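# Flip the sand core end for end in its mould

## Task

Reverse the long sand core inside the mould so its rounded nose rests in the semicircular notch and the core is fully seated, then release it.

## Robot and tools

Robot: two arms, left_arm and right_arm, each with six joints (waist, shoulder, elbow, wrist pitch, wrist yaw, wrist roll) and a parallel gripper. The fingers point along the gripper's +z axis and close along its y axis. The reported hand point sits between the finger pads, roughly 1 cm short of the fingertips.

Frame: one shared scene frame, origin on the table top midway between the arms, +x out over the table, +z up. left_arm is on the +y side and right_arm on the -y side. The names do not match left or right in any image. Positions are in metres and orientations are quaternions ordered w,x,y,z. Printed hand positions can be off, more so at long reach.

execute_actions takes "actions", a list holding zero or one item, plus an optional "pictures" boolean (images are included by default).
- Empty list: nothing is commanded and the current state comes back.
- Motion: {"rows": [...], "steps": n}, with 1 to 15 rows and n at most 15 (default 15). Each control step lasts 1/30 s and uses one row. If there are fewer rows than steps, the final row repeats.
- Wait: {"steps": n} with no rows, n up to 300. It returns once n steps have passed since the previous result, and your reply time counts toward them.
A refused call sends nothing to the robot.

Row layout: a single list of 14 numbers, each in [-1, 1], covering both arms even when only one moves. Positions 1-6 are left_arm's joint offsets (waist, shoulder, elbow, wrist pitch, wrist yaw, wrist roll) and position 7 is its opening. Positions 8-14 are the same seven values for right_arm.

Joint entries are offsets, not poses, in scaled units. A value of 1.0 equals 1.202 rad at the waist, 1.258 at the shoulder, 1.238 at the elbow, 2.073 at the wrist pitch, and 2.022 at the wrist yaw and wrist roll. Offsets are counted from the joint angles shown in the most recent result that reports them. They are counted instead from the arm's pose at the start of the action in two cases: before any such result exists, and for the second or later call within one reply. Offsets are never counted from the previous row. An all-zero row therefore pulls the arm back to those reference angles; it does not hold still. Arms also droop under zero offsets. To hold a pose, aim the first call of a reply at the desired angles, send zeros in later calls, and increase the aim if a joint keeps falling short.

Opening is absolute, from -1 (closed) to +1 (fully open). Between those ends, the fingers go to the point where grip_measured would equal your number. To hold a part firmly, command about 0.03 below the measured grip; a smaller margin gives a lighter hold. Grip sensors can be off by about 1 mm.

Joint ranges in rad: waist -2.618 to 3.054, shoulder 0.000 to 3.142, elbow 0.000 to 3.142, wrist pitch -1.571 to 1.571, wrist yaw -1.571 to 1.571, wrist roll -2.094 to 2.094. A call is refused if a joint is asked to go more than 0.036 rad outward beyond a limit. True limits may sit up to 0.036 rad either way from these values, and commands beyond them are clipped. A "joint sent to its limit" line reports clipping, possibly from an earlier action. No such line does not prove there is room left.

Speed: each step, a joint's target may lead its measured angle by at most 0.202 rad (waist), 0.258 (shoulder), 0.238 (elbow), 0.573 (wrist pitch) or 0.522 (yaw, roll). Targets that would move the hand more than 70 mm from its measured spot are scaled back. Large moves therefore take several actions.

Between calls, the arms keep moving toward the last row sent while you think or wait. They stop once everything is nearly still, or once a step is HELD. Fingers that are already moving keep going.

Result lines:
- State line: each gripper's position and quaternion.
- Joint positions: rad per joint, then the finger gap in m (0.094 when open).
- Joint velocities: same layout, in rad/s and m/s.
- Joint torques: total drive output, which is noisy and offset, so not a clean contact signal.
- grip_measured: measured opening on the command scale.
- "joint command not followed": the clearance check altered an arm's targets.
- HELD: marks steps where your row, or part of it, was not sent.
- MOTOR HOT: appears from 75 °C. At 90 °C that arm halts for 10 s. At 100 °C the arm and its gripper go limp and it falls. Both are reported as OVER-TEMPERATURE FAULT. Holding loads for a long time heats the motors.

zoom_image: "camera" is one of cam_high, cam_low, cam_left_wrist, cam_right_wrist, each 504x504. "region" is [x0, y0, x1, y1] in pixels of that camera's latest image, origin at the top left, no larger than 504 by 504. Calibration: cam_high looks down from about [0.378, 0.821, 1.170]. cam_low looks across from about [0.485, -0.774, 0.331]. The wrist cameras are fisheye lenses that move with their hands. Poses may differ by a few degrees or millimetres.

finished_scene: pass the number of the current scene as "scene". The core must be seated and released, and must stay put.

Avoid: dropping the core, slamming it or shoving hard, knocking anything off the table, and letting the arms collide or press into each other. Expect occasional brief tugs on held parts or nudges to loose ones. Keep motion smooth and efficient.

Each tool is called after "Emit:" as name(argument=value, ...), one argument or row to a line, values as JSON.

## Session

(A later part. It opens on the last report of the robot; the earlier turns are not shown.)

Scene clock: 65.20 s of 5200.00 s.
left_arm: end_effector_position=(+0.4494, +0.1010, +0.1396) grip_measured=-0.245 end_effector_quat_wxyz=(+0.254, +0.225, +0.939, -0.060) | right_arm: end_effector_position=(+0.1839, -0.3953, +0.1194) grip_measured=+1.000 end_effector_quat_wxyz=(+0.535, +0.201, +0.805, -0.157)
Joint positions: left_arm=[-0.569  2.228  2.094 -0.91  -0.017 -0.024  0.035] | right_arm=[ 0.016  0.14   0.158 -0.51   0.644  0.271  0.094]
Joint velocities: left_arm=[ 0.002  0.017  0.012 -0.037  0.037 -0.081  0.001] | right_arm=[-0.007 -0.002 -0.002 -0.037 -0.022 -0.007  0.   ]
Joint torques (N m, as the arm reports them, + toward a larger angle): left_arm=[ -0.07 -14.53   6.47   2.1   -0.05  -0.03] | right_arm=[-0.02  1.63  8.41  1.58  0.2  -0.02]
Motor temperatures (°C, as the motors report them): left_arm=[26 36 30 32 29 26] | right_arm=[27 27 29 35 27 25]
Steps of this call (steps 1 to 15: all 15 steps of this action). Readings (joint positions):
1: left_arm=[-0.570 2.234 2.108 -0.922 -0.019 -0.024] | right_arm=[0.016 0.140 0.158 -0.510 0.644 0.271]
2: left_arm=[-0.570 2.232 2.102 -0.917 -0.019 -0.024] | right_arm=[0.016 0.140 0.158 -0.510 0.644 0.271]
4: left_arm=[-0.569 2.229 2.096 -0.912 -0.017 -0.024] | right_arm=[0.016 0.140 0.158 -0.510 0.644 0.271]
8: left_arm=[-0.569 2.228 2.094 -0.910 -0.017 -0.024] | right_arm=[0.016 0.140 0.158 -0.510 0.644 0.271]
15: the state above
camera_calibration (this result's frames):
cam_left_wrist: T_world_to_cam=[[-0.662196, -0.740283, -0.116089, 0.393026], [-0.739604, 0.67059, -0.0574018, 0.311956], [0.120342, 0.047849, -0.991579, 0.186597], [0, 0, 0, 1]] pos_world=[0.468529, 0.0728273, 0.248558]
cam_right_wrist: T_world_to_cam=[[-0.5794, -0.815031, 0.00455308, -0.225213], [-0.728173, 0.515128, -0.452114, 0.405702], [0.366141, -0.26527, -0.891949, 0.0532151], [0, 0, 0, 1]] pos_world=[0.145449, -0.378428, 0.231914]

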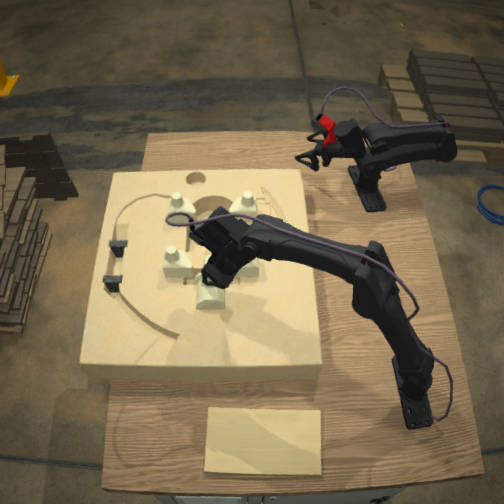

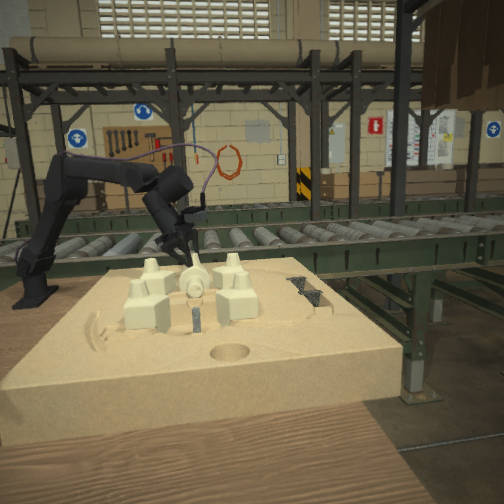

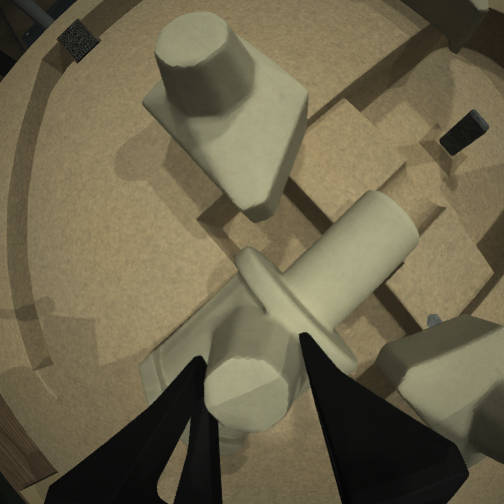

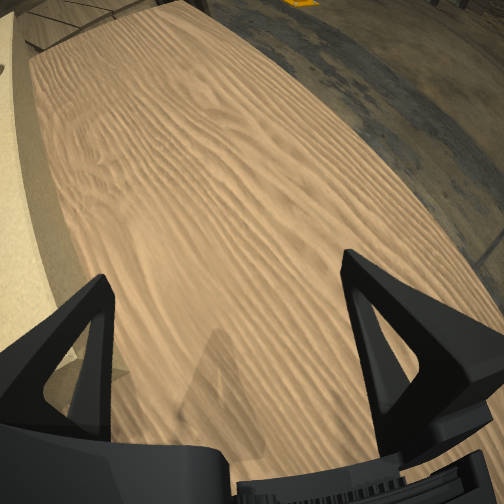

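Nose rests on the divider wall; slide +y.

Emit:
execute_actions(
  actions=[
    {"rows":[[0.025,-0.045,0.01,0.04,0,0.01,-0.3,0,0,0,0,0,0,1]]},
  ],
  pictures=false,
)

Emit:
execute_actions(
  actions=[
    {"rows":[[0.015,-0.03,-0.02,0.055,0,0,-0.3,0,0,0,0,0,0,1]]},
  ],
)

Emit:
zoom_image(
  camera="cam_low",
  region=[130, 200, 260, 320],
)

Scene clock: 67.27 s of 5200.00 s.
left_arm: end_effector_position=(+0.4498, +0.1041, +0.1380) grip_measured=-0.245 end_effector_quat_wxyz=(+0.250, +0.231, +0.938, -0.067) | right_arm: end_effector_position=(+0.1839, -0.3953, +0.1194) grip_measured=+1.000 end_effector_quat_wxyz=(+0.535, +0.201, +0.805, -0.157)
Joint positions: left_arm=[-0.555  2.226  2.086 -0.908  0.01  -0.006  0.035] | right_arm=[ 0.016  0.14   0.158 -0.51   0.644  0.271  0.094]
Joint velocities: left_arm=[ 0.002  0.002 -0.002 -0.081  0.037  0.007  0.001] | right_arm=[ 0.002  0.007  0.012  0.022 -0.095  0.066  0.   ]
Joint torques (N m, as the arm reports them, + toward a larger angle): left_arm=[  1.39 -16.22   8.07   1.81  -0.29  -0.03] | right_arm=[-0.03  1.63  8.41  1.58  0.19 -0.01]
Motor temperatures (°C, as the motors report them): left_arm=[26 36 30 32 29 26] | right_arm=[27 27 29 35 27 25]
Steps of this call (steps 1 to 15: the robot went on to your last target; steps 16 to 47: nothing new was sent; steps 48 to 62: all 15 steps of this action). Readings (joint positions):
48: left_arm=[-0.567 2.226 2.094 -0.910 -0.015 -0.022] | right_arm=[0.016 0.140 0.158 -0.510 0.644 0.271]
49: left_arm=[-0.564 2.226 2.094 -0.910 -0.009 -0.020] | right_arm=[0.016 0.140 0.158 -0.510 0.644 0.271]
51: left_arm=[-0.558 2.226 2.091 -0.911 0.003 -0.016] | right_arm=[0.016 0.140 0.158 -0.510 0.644 0.271]
55: left_arm=[-0.555 2.226 2.087 -0.909 0.010 -0.008] | right_arm=[0.016 0.140 0.158 -0.510 0.644 0.271]
62: the state above

Scene clock: 67.77 s of 5200.00 s.
left_arm: end_effector_position=(+0.4509, +0.1027, +0.1354) grip_measured=-0.245 end_effector_quat_wxyz=(+0.254, +0.235, +0.936, -0.071) | right_arm: end_effector_position=(+0.1839, -0.3953, +0.1194) grip_measured=+1.000 end_effector_quat_wxyz=(+0.535, +0.201, +0.805, -0.157)
Joint positions: left_arm=[-0.554  2.221  2.063 -0.879  0.016  0.002  0.035] | right_arm=[ 0.016  0.14   0.158 -0.51   0.644  0.271  0.094]
Joint velocities: left_arm=[-0.012 -0.002 -0.002 -0.007  0.022  0.022  0.001] | right_arm=[-0.002  0.012 -0.002 -0.022 -0.007 -0.037  0.   ]
Joint torques (N m, as the arm reports them, + toward a larger angle): left_arm=[  1.45 -14.62   6.28   1.86  -0.07  -0.12] | right_arm=[-0.03  1.64  8.4   1.57  0.2  -0.01]
Motor temperatures (°C, as the motors report them): left_arm=[26 36 30 32 29 26] | right_arm=[27 27 29 36 27 25]
Steps of this call (steps 1 to 15: all 15 steps of this action). Readings (joint positions):
1: left_arm=[-0.555 2.226 2.079 -0.902 0.011 -0.006] | right_arm=[0.016 0.140 0.158 -0.510 0.644 0.271]
2: left_arm=[-0.555 2.225 2.072 -0.890 0.015 -0.004] | right_arm=[0.016 0.140 0.158 -0.510 0.644 0.271]
4: left_arm=[-0.554 2.223 2.066 -0.882 0.016 0.001] | right_arm=[0.016 0.140 0.158 -0.510 0.644 0.271]
8: left_arm=[-0.554 2.221 2.063 -0.879 0.016 0.002] | right_arm=[0.016 0.140 0.158 -0.510 0.644 0.271]
15: the state above
camera_calibration (this result's frames):
cam_left_wrist: T_world_to_cam=[[-0.680106, -0.725875, -0.102771, 0.399577], [-0.723328, 0.68723, -0.0671661, 0.303869], [0.119382, 0.0286575, -0.992435, 0.184632], [0, 0, 0, 1]] pos_world=[0.46951, 0.0759241, 0.24471]
cam_right_wrist: T_world_to_cam=[[-0.5794, -0.815031, 0.00455308, -0.225213], [-0.728173, 0.515128, -0.452114, 0.405702], [0.366141, -0.26527, -0.891949, 0.0532151], [0, 0, 0, 1]] pos_world=[0.145449, -0.378428, 0.231914]

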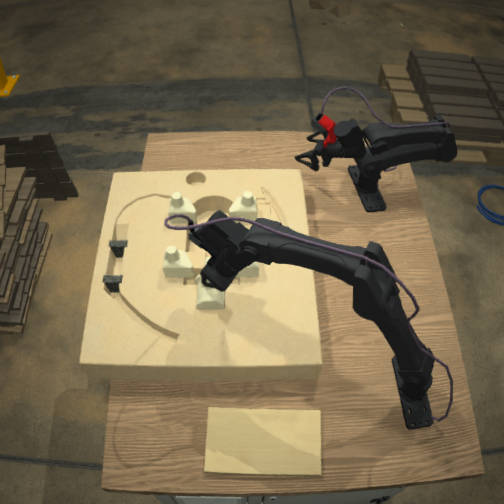

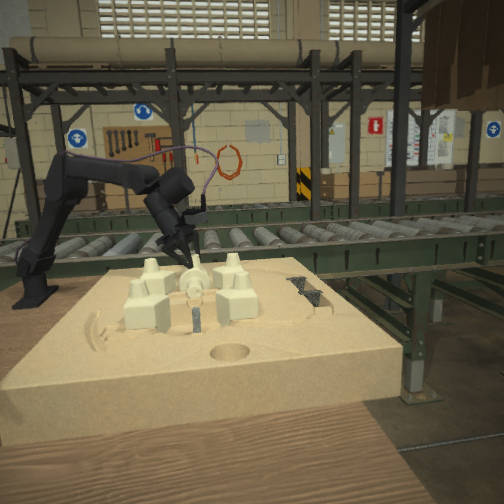

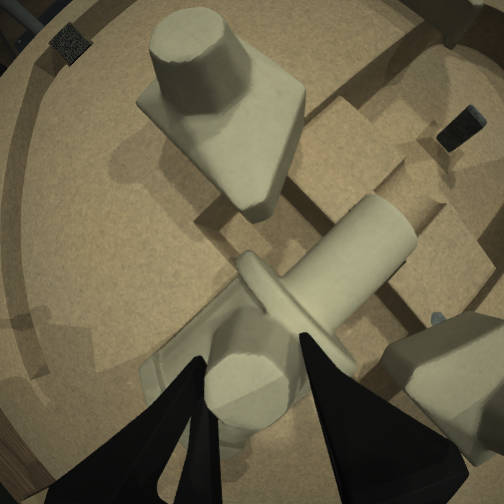

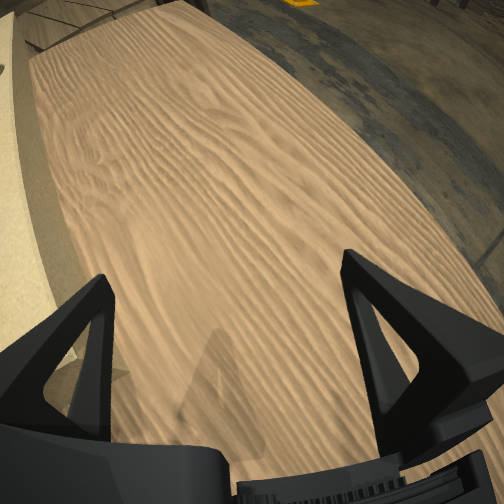

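Region (130, 200, 260, 320) of cam_low's 504x504 image, scaled by 3.877, with more detail than that image has; it fills the top 465 rows of this view, and the rest is white.

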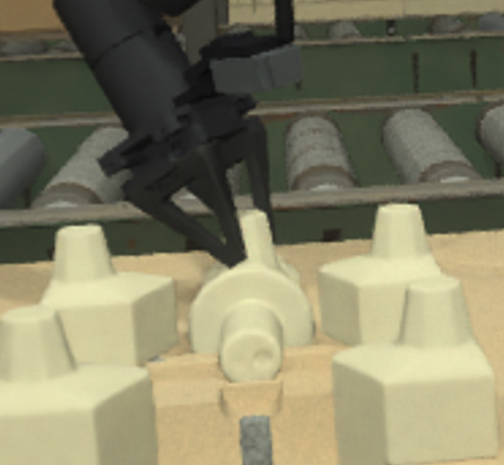

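Emit:
execute_actions(
  actions=[
    {"rows":[[0.005,-0.03,-0.02,0.025,-0.03,0,-0.3,0,0,0,0,0,0,1]]},
  ],
  pictures=false,
)

Emit:
execute_actions(
  actions=[
    {"rows":[[0,-0.02,-0.02,0.04,-0.02,0,-0.3,0,0,0,0,0,0,1]]},
  ],
  pictures=false,
)

Emit:
execute_actions(
  actions=[
    {"rows":[[0,-0.02,0,0.01,0,0,-0.1,0,0,0,0,0,0,1]]},
  ],
)

Emit:
zoom_image(
  camera="cam_low",
  region=[130, 200, 260, 320],
)

Scene clock: 69.90 s of 5200.00 s.
left_arm: end_effector_position=(+0.4497, +0.1033, +0.1345) grip_measured=-0.245 end_effector_quat_wxyz=(+0.256, +0.235, +0.935, -0.066) | right_arm: end_effector_position=(+0.1839, -0.3953, +0.1194) grip_measured=+1.000 end_effector_quat_wxyz=(+0.535, +0.201, +0.805, -0.157)
Joint positions: left_arm=[-0.558  2.213  2.045 -0.869  0.004  0.003  0.035] | right_arm=[ 0.016  0.14   0.158 -0.51   0.644  0.271  0.094]
Joint velocities: left_arm=[-0.007  0.002  0.007  0.037 -0.007 -0.081 -0.   ] | right_arm=[-0.017  0.007 -0.002 -0.066  0.007  0.007  0.   ]
Joint torques (N m, as the arm reports them, + toward a larger angle): left_arm=[  0.84 -14.31   5.75   1.52  -0.55  -0.03] | right_arm=[-0.01  1.63  8.42  1.58  0.2  -0.02]
Motor temperatures (°C, as the motors report them): left_arm=[26 36 30 32 29 26] | right_arm=[27 27 29 36 27 25]
Steps of this call (steps 1 to 15: the robot went on to your last target; steps 16 to 49: nothing new was sent; steps 50 to 64: all 15 steps of this action). Readings (joint positions):
50: left_arm=[-0.554 2.220 2.059 -0.878 0.014 0.002] | right_arm=[0.016 0.140 0.158 -0.510 0.644 0.271]
51: left_arm=[-0.555 2.217 2.053 -0.874 0.012 0.003] | right_arm=[0.016 0.140 0.158 -0.510 0.644 0.271]
53: left_arm=[-0.558 2.214 2.048 -0.871 0.006 0.003] | right_arm=[0.016 0.140 0.158 -0.510 0.644 0.271]
57: left_arm=[-0.558 2.213 2.046 -0.869 0.004 0.003] | right_arm=[0.016 0.140 0.158 -0.510 0.644 0.271]
64: the state above

Scene clock: 70.40 s of 5200.00 s.
left_arm: end_effector_position=(+0.4497, +0.1029, +0.1343) grip_measured=-0.245 end_effector_quat_wxyz=(+0.259, +0.235, +0.934, -0.065) | right_arm: end_effector_position=(+0.1839, -0.3953, +0.1194) grip_measured=+1.000 end_effector_quat_wxyz=(+0.535, +0.201, +0.805, -0.157)
Joint positions: left_arm=[-0.56   2.206  2.03  -0.853  0.002  0.003  0.035] | right_arm=[ 0.016  0.14   0.158 -0.51   0.644  0.271  0.094]
Joint velocities: left_arm=[-0.002  0.002 -0.012 -0.095 -0.007  0.007 -0.   ] | right_arm=[-0.002 -0.017 -0.007 -0.007  0.037 -0.007  0.   ]
Joint torques (N m, as the arm reports them, + toward a larger angle): left_arm=[  0.17 -13.46   5.63   1.73  -0.42  -0.02] | right_arm=[-0.03  1.64  8.42  1.58  0.19 -0.01]
Motor temperatures (°C, as the motors report them): left_arm=[26 36 30 32 29 26] | right_arm=[27 27 29 36 27 25]
Steps of this call (steps 1 to 15: all 15 steps of this action). Readings (joint positions):
1: left_arm=[-0.559 2.212 2.042 -0.865 0.004 0.003] | right_arm=[0.016 0.140 0.158 -0.510 0.644 0.271]
2: left_arm=[-0.559 2.210 2.037 -0.860 0.003 0.003] | right_arm=[0.016 0.140 0.158 -0.510 0.644 0.271]
4: left_arm=[-0.560 2.207 2.032 -0.856 0.002 0.003] | right_arm=[0.016 0.140 0.158 -0.510 0.644 0.271]
8: left_arm=[-0.560 2.206 2.030 -0.854 0.002 0.003] | right_arm=[0.016 0.140 0.158 -0.510 0.644 0.271]
15: the state above

Scene clock: 70.90 s of 5200.00 s.
left_arm: end_effector_position=(+0.4499, +0.1026, +0.1349) grip_measured=-0.102 end_effector_quat_wxyz=(+0.260, +0.235, +0.934, -0.066) | right_arm: end_effector_position=(+0.1839, -0.3953, +0.1194) grip_measured=+1.000 end_effector_quat_wxyz=(+0.535, +0.201, +0.805, -0.157)
Joint positions: left_arm=[-0.56   2.205  2.03  -0.851  0.003  0.003  0.042] | right_arm=[ 0.016  0.14   0.158 -0.51   0.644  0.271  0.094]
Joint velocities: left_arm=[ 0.017  0.002 -0.002 -0.007 -0.022 -0.051  0.   ] | right_arm=[-0.012 -0.027 -0.017 -0.037  0.007  0.007  0.   ]
Joint torques (N m, as the arm reports them, + toward a larger angle): left_arm=[ -0.01 -13.84   6.38   1.36  -0.02  -0.02] | right_arm=[-0.03  1.63  8.41  1.58  0.2  -0.02]
Motor temperatures (°C, as the motors report them): left_arm=[26 36 30 32 29 26] | right_arm=[27 27 29 36 27 25]
Steps of this call (steps 1 to 15: all 15 steps of this action). Readings (joint positions):
1: left_arm=[-0.560 2.205 2.030 -0.854 0.003 0.003] | right_arm=[0.016 0.140 0.158 -0.510 0.644 0.271]
2: left_arm=[-0.560 2.205 2.030 -0.853 0.003 0.003] | right_arm=[0.016 0.140 0.158 -0.510 0.644 0.271]
4: left_arm=[-0.560 2.205 2.030 -0.852 0.003 0.003] | right_arm=[0.016 0.140 0.158 -0.510 0.644 0.271]
8: left_arm=[-0.560 2.205 2.030 -0.852 0.003 0.003] | right_arm=[0.016 0.140 0.158 -0.510 0.644 0.271]
15: the state above
camera_calibration (this result's frames):
cam_left_wrist: T_world_to_cam=[[-0.678065, -0.725613, -0.117107, 0.399746], [-0.722623, 0.687247, -0.074207, 0.303879], [0.134327, 0.0343074, -0.990343, 0.176726], [0, 0, 0, 1]] pos_world=[0.466904, 0.0751577, 0.244382]
cam_right_wrist: T_world_to_cam=[[-0.5794, -0.815031, 0.00455308, -0.225213], [-0.728173, 0.515128, -0.452114, 0.405702], [0.366141, -0.26527, -0.891949, 0.0532151], [0, 0, 0, 1]] pos_world=[0.145449, -0.378428, 0.231914]

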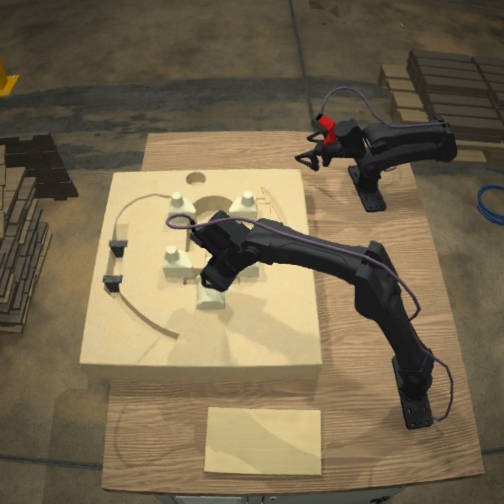

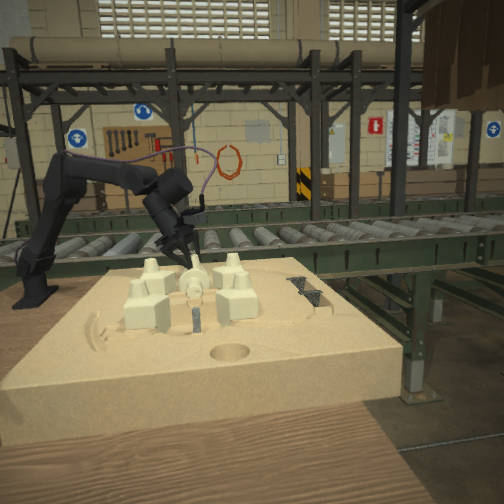

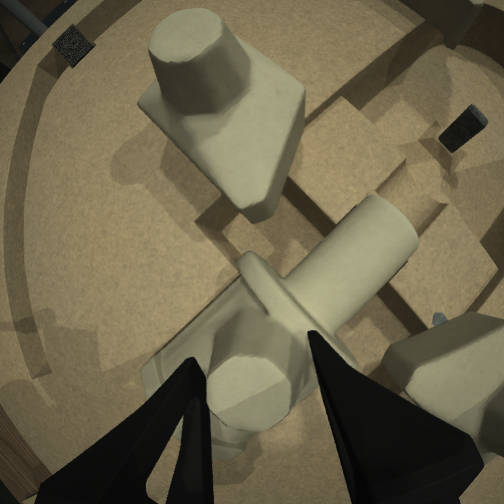

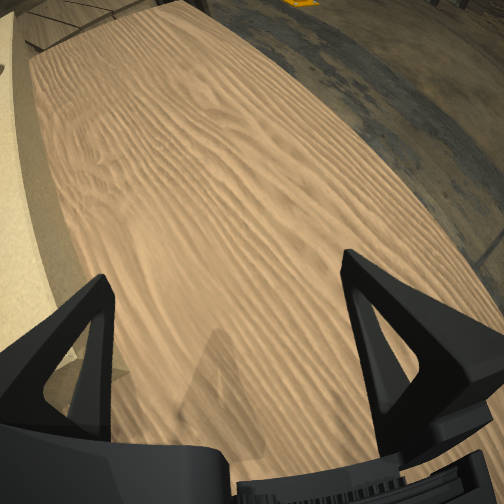

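Region (130, 200, 260, 320) of cam_low's 504x504 image, scaled by 3.877, with more detail than that image has; it fills the top 465 rows of this view, and the rest is white.

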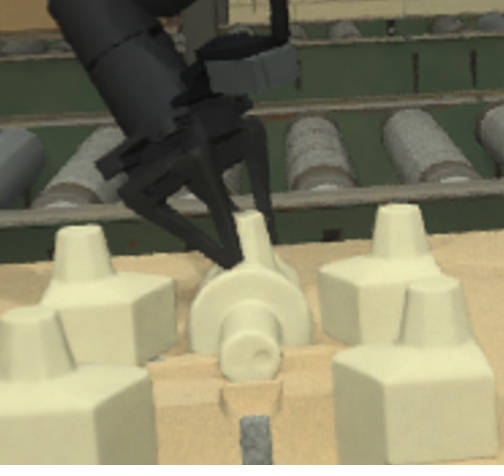

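Emit:
execute_actions(
  actions=[
    {"rows":[[0.045,-0.02,0,-0.01,-0.03,0,0.1,0,0,0,0,0,0,1]]},
  ],
)

Emit:
zoom_image(
  camera="cam_low",
  region=[160, 240, 230, 320],
)

Scene clock: 72.33 s of 5200.00 s.
left_arm: end_effector_position=(+0.4526, +0.1107, +0.1345) grip_measured=+0.099 end_effector_quat_wxyz=(+0.257, +0.228, +0.937, -0.068) | right_arm: end_effector_position=(+0.1839, -0.3953, +0.1194) grip_measured=+1.000 end_effector_quat_wxyz=(+0.535, +0.201, +0.805, -0.157)
Joint positions: left_arm=[-0.541  2.204  2.03  -0.858  0.014  0.002  0.052] | right_arm=[ 0.016  0.14   0.158 -0.51   0.644  0.271  0.094]
Joint velocities: left_arm=[ 0.007 -0.017 -0.017 -0.051  0.007  0.022  0.   ] | right_arm=[-0.002 -0.022 -0.002 -0.125 -0.007 -0.051  0.   ]
Joint torques (N m, as the arm reports them, + toward a larger angle): left_arm=[  3.02 -13.88   6.39   1.07  -0.79  -0.04] | right_arm=[-0.02  1.63  8.4   1.58  0.19 -0.02]
Motor temperatures (°C, as the motors report them): left_arm=[26 36 30 32 29 26] | right_arm=[27 27 29 36 27 25]
Steps of this call (steps 1 to 15: the robot went on to your last target; steps 16 to 28: nothing new was sent; steps 29 to 43: all 15 steps of this action). Readings (joint positions):
29: left_arm=[-0.557 2.205 2.030 -0.853 -0.002 0.003] | right_arm=[0.016 0.140 0.158 -0.510 0.644 0.271]
30: left_arm=[-0.552 2.205 2.030 -0.856 -0.006 0.003] | right_arm=[0.016 0.140 0.158 -0.510 0.644 0.271]
32: left_arm=[-0.542 2.204 2.030 -0.857 0.010 0.002] | right_arm=[0.016 0.140 0.158 -0.510 0.644 0.271]
36: left_arm=[-0.541 2.204 2.030 -0.858 0.014 0.002] | right_arm=[0.016 0.140 0.158 -0.510 0.644 0.271]
43: the state above
camera_calibration (this result's frames):
cam_left_wrist: T_world_to_cam=[[-0.669402, -0.73525, -0.106338, 0.403084], [-0.732406, 0.677125, -0.0713014, 0.305355], [0.124429, 0.0301534, -0.99177, 0.180819], [0, 0, 0, 1]] pos_world=[0.47097, 0.0841521, 0.243967]
cam_right_wrist: T_world_to_cam=[[-0.5794, -0.815031, 0.00455308, -0.225213], [-0.728173, 0.515128, -0.452114, 0.405702], [0.366141, -0.26527, -0.891949, 0.0532151], [0, 0, 0, 1]] pos_world=[0.145449, -0.378428, 0.231914]

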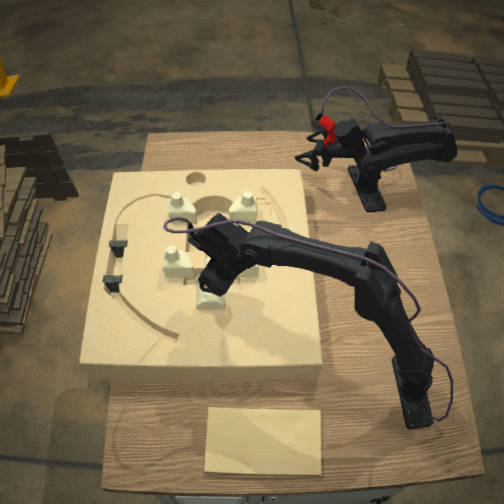

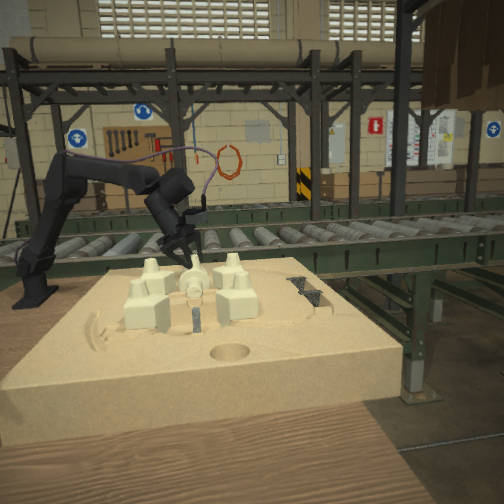

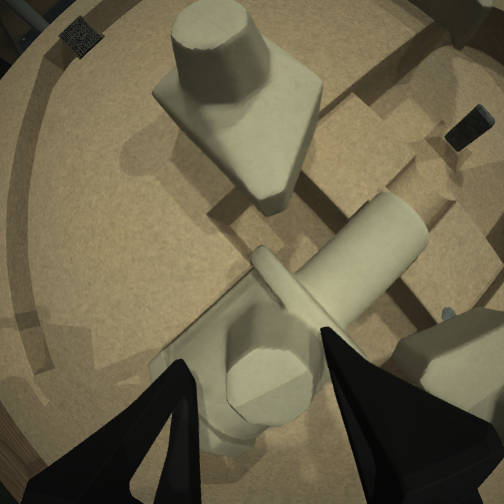

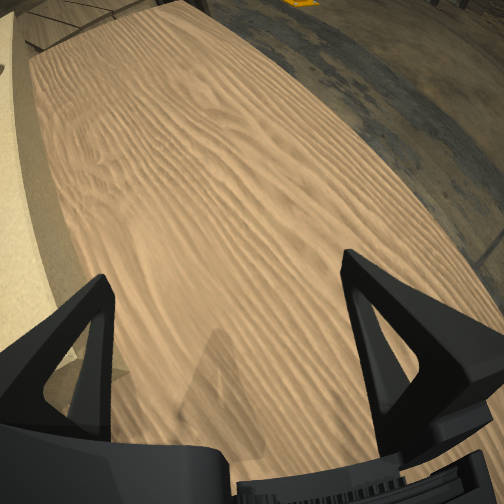

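Region (160, 240, 230, 320) of cam_low's 504x504 image, scaled by 6.300, with more detail than that image has; it fills the left 441 columns of this view, and the rest is white.

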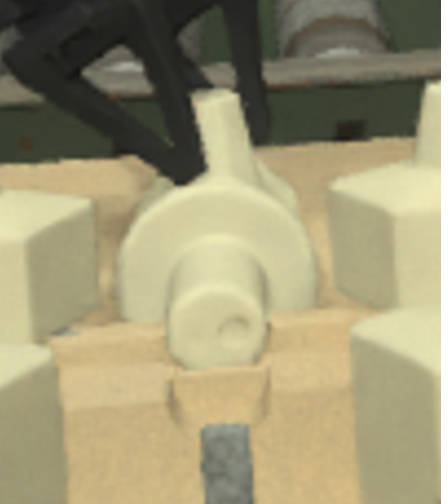

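Emit:
execute_actions(
  actions=[
    {"rows":[[-0.01,-0.04,0.17,-0.09,0,0,0.4,0,0,0,0,0,0,1]]},
  ],
)

Emit:
execute_actions(
  actions=[
    {"rows":[[-0.2,-0.06,0.02,-0.05,0,0,0.4,0,0,0,0,0,0,1]]},
  ],
)

Emit:
zoom_image(
  camera="cam_high",
  region=[150, 220, 280, 330],
)

Scene clock: 74.07 s of 5200.00 s.
left_arm: end_effector_position=(+0.4451, +0.1116, +0.2095) grip_measured=+0.398 end_effector_quat_wxyz=(+0.287, +0.228, +0.927, -0.077) | right_arm: end_effector_position=(+0.1839, -0.3953, +0.1194) grip_measured=+1.000 end_effector_quat_wxyz=(+0.535, +0.201, +0.805, -0.157)
Joint positions: left_arm=[-0.545  2.16   2.225 -1.033  0.015  0.002  0.066] | right_arm=[ 0.016  0.14   0.158 -0.51   0.644  0.271  0.094]
Joint velocities: left_arm=[ 0.007  0.027 -0.017 -0.198  0.007 -0.037 -0.   ] | right_arm=[-0.022 -0.002 -0.012  0.037 -0.081 -0.051  0.   ]
Joint torques (N m, as the arm reports them, + toward a larger angle): left_arm=[ -0.64 -12.04   7.43   1.32   0.01  -0.02] | right_arm=[-0.02  1.64  8.4   1.58  0.19 -0.02]
Motor temperatures (°C, as the motors report them): left_arm=[26 36 30 32 29 26] | right_arm=[27 27 29 36 27 25]
Steps of this call (steps 1 to 15: the robot went on to your last target; steps 16 to 37: nothing new was sent; steps 38 to 52: all 15 steps of this action). Readings (joint positions):
38: left_arm=[-0.543 2.208 2.056 -0.887 0.015 0.002] | right_arm=[0.016 0.140 0.158 -0.510 0.644 0.271]
39: left_arm=[-0.543 2.219 2.099 -0.931 0.015 0.002] | right_arm=[0.016 0.140 0.158 -0.510 0.644 0.271]
41: left_arm=[-0.544 2.216 2.165 -0.976 0.015 0.002] | right_arm=[0.016 0.140 0.158 -0.510 0.644 0.271]
45: left_arm=[-0.545 2.170 2.218 -1.003 0.015 0.002] | right_arm=[0.016 0.140 0.158 -0.510 0.644 0.271]
52: the state above
camera_calibration (this result's frames):
cam_left_wrist: T_world_to_cam=[[-0.666491, -0.735448, -0.12209, 0.408759], [-0.723057, 0.67758, -0.134441, 0.3136], [0.1816, -0.00132612, -0.983372, 0.232418], [0, 0, 0, 1]] pos_world=[0.456978, 0.0884404, 0.32062]
cam_right_wrist: T_world_to_cam=[[-0.5794, -0.815031, 0.00455308, -0.225213], [-0.728173, 0.515128, -0.452114, 0.405702], [0.366141, -0.26527, -0.891949, 0.0532151], [0, 0, 0, 1]] pos_world=[0.145449, -0.378428, 0.231914]

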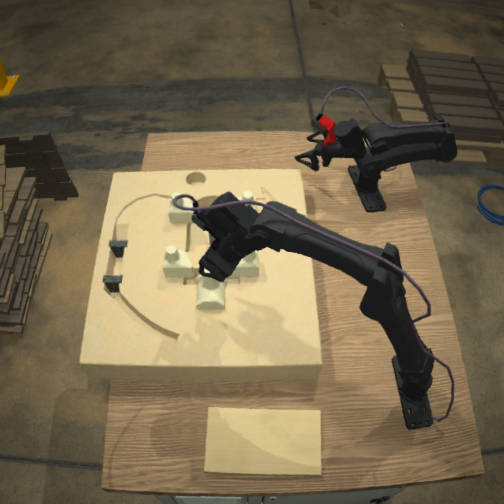

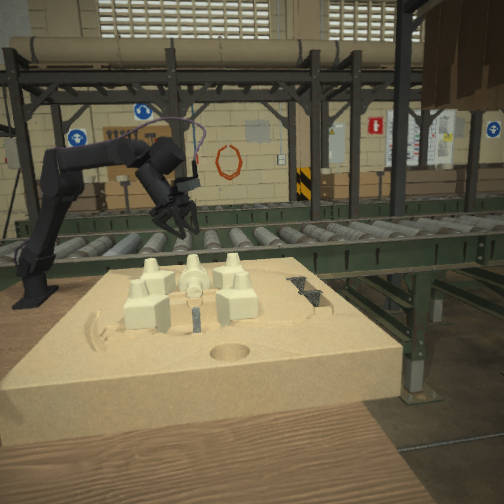

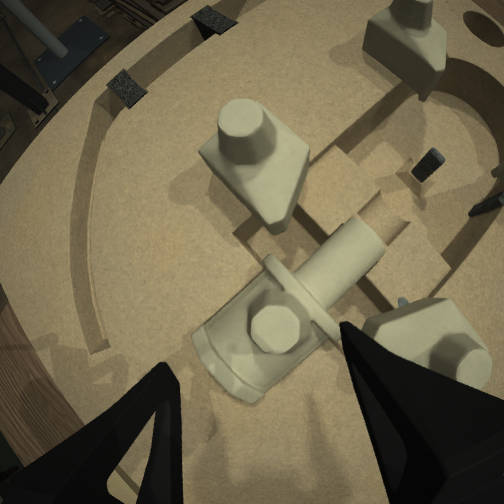

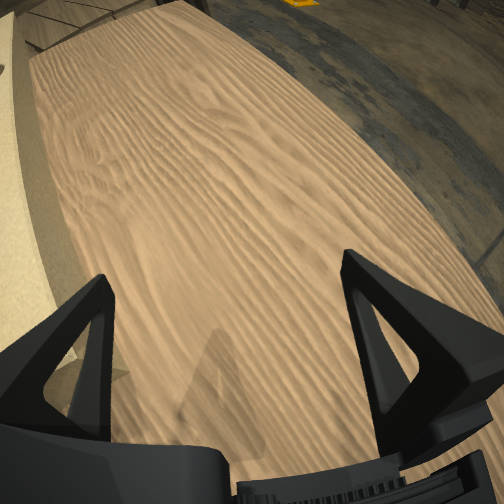

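Scene clock: 74.57 s of 5200.00 s.
left_arm: end_effector_position=(+0.3441, +0.0105, +0.2222) grip_measured=+0.398 end_effector_quat_wxyz=(+0.253, +0.350, +0.895, -0.110) | right_arm: end_effector_position=(+0.1839, -0.3953, +0.1194) grip_measured=+1.000 end_effector_quat_wxyz=(+0.535, +0.201, +0.805, -0.157)
Joint positions: left_arm=[-0.805  2.11   2.225 -1.129  0.024  0.002  0.066] | right_arm=[ 0.016  0.14   0.158 -0.51   0.644  0.271  0.094]
Joint velocities: left_arm=[ 0.232 -0.012  0.002 -0.125 -0.022  0.051 -0.001] | right_arm=[-0.002 -0.007  0.002  0.022 -0.037 -0.037  0.   ]
Joint torques (N m, as the arm reports them, + toward a larger angle): left_arm=[  0.35 -12.76   8.06   1.21  -0.04  -0.03] | right_arm=[-0.03  1.62  8.42  1.58  0.19 -0.01]
Motor temperatures (°C, as the motors report them): left_arm=[26 36 30 32 29 26] | right_arm=[27 27 29 36 27 25]
Steps of this call (steps 1 to 15: all 15 steps of this action). Readings (joint positions):
1: left_arm=[-0.555 2.160 2.225 -1.040 0.010 0.002] | right_arm=[0.016 0.140 0.158 -0.510 0.644 0.271]
2: left_arm=[-0.570 2.159 2.225 -1.052 0.003 0.002] | right_arm=[0.016 0.140 0.158 -0.510 0.644 0.271]
4: left_arm=[-0.629 2.155 2.225 -1.073 -0.002 0.002] | right_arm=[0.016 0.140 0.158 -0.510 0.644 0.271]
8: left_arm=[-0.777 2.139 2.225 -1.106 0.008 0.002] | right_arm=[0.016 0.140 0.158 -0.510 0.644 0.271]
15: the state above
camera_calibration (this result's frames):
cam_left_wrist: T_world_to_cam=[[-0.840394, -0.532171, -0.102625, 0.322051], [-0.524674, 0.84631, -0.0920716, 0.231346], [0.135851, -0.0235317, -0.99045, 0.280617], [0, 0, 0, 1]] pos_world=[0.353909, -0.0178007, 0.332288]
cam_right_wrist: T_world_to_cam=[[-0.5794, -0.815031, 0.00455308, -0.225213], [-0.728173, 0.515128, -0.452114, 0.405702], [0.366141, -0.26527, -0.891949, 0.0532151], [0, 0, 0, 1]] pos_world=[0.145449, -0.378428, 0.231914]

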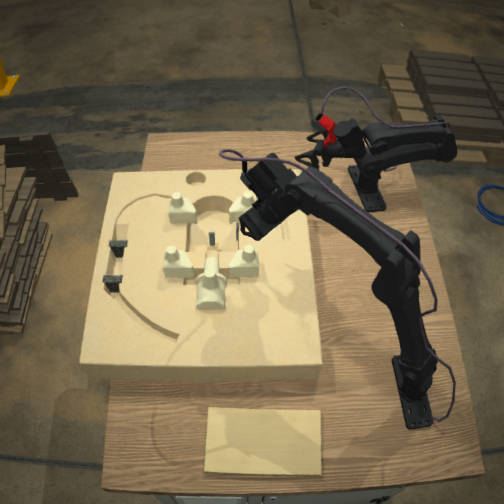

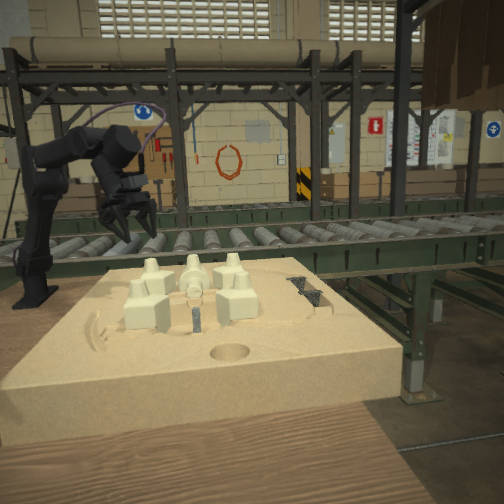

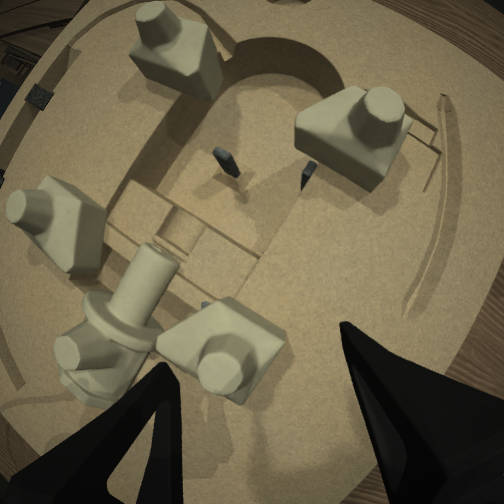

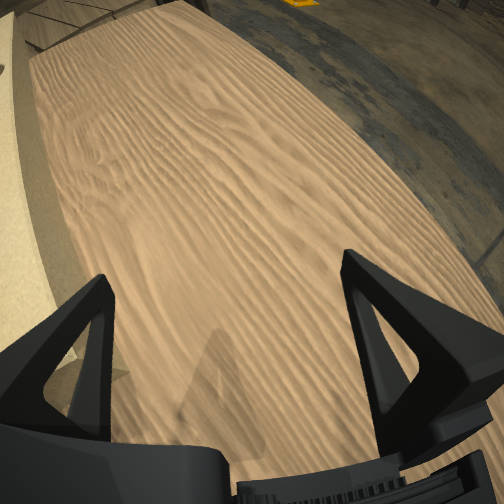

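Region (150, 220, 280, 330) of cam_high's 504x504 image, scaled by 3.877, with more detail than that image has; it fills the top 426 rows of this view, and the rest is white.

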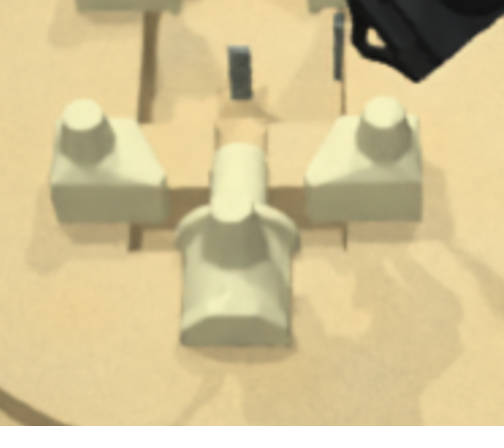

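Emit:
zoom_image(
  camera="cam_left_wrist",
  region=[80, 190, 230, 340],
)

Region (80, 190, 230, 340) of cam_left_wrist's 504x504 image, scaled by 3.360, with more detail than that image has.

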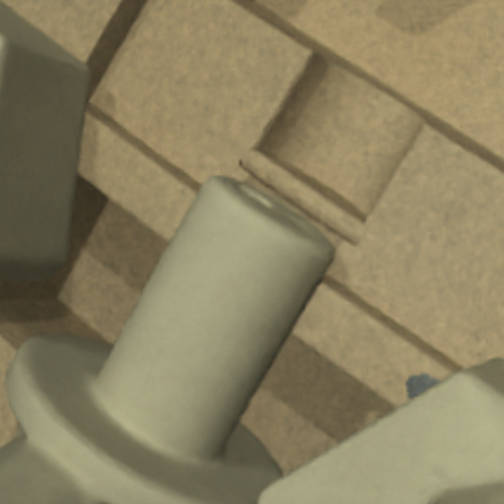

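Emit:
finished_scene(
  scene=1,
)

The scene is finished: the task was done.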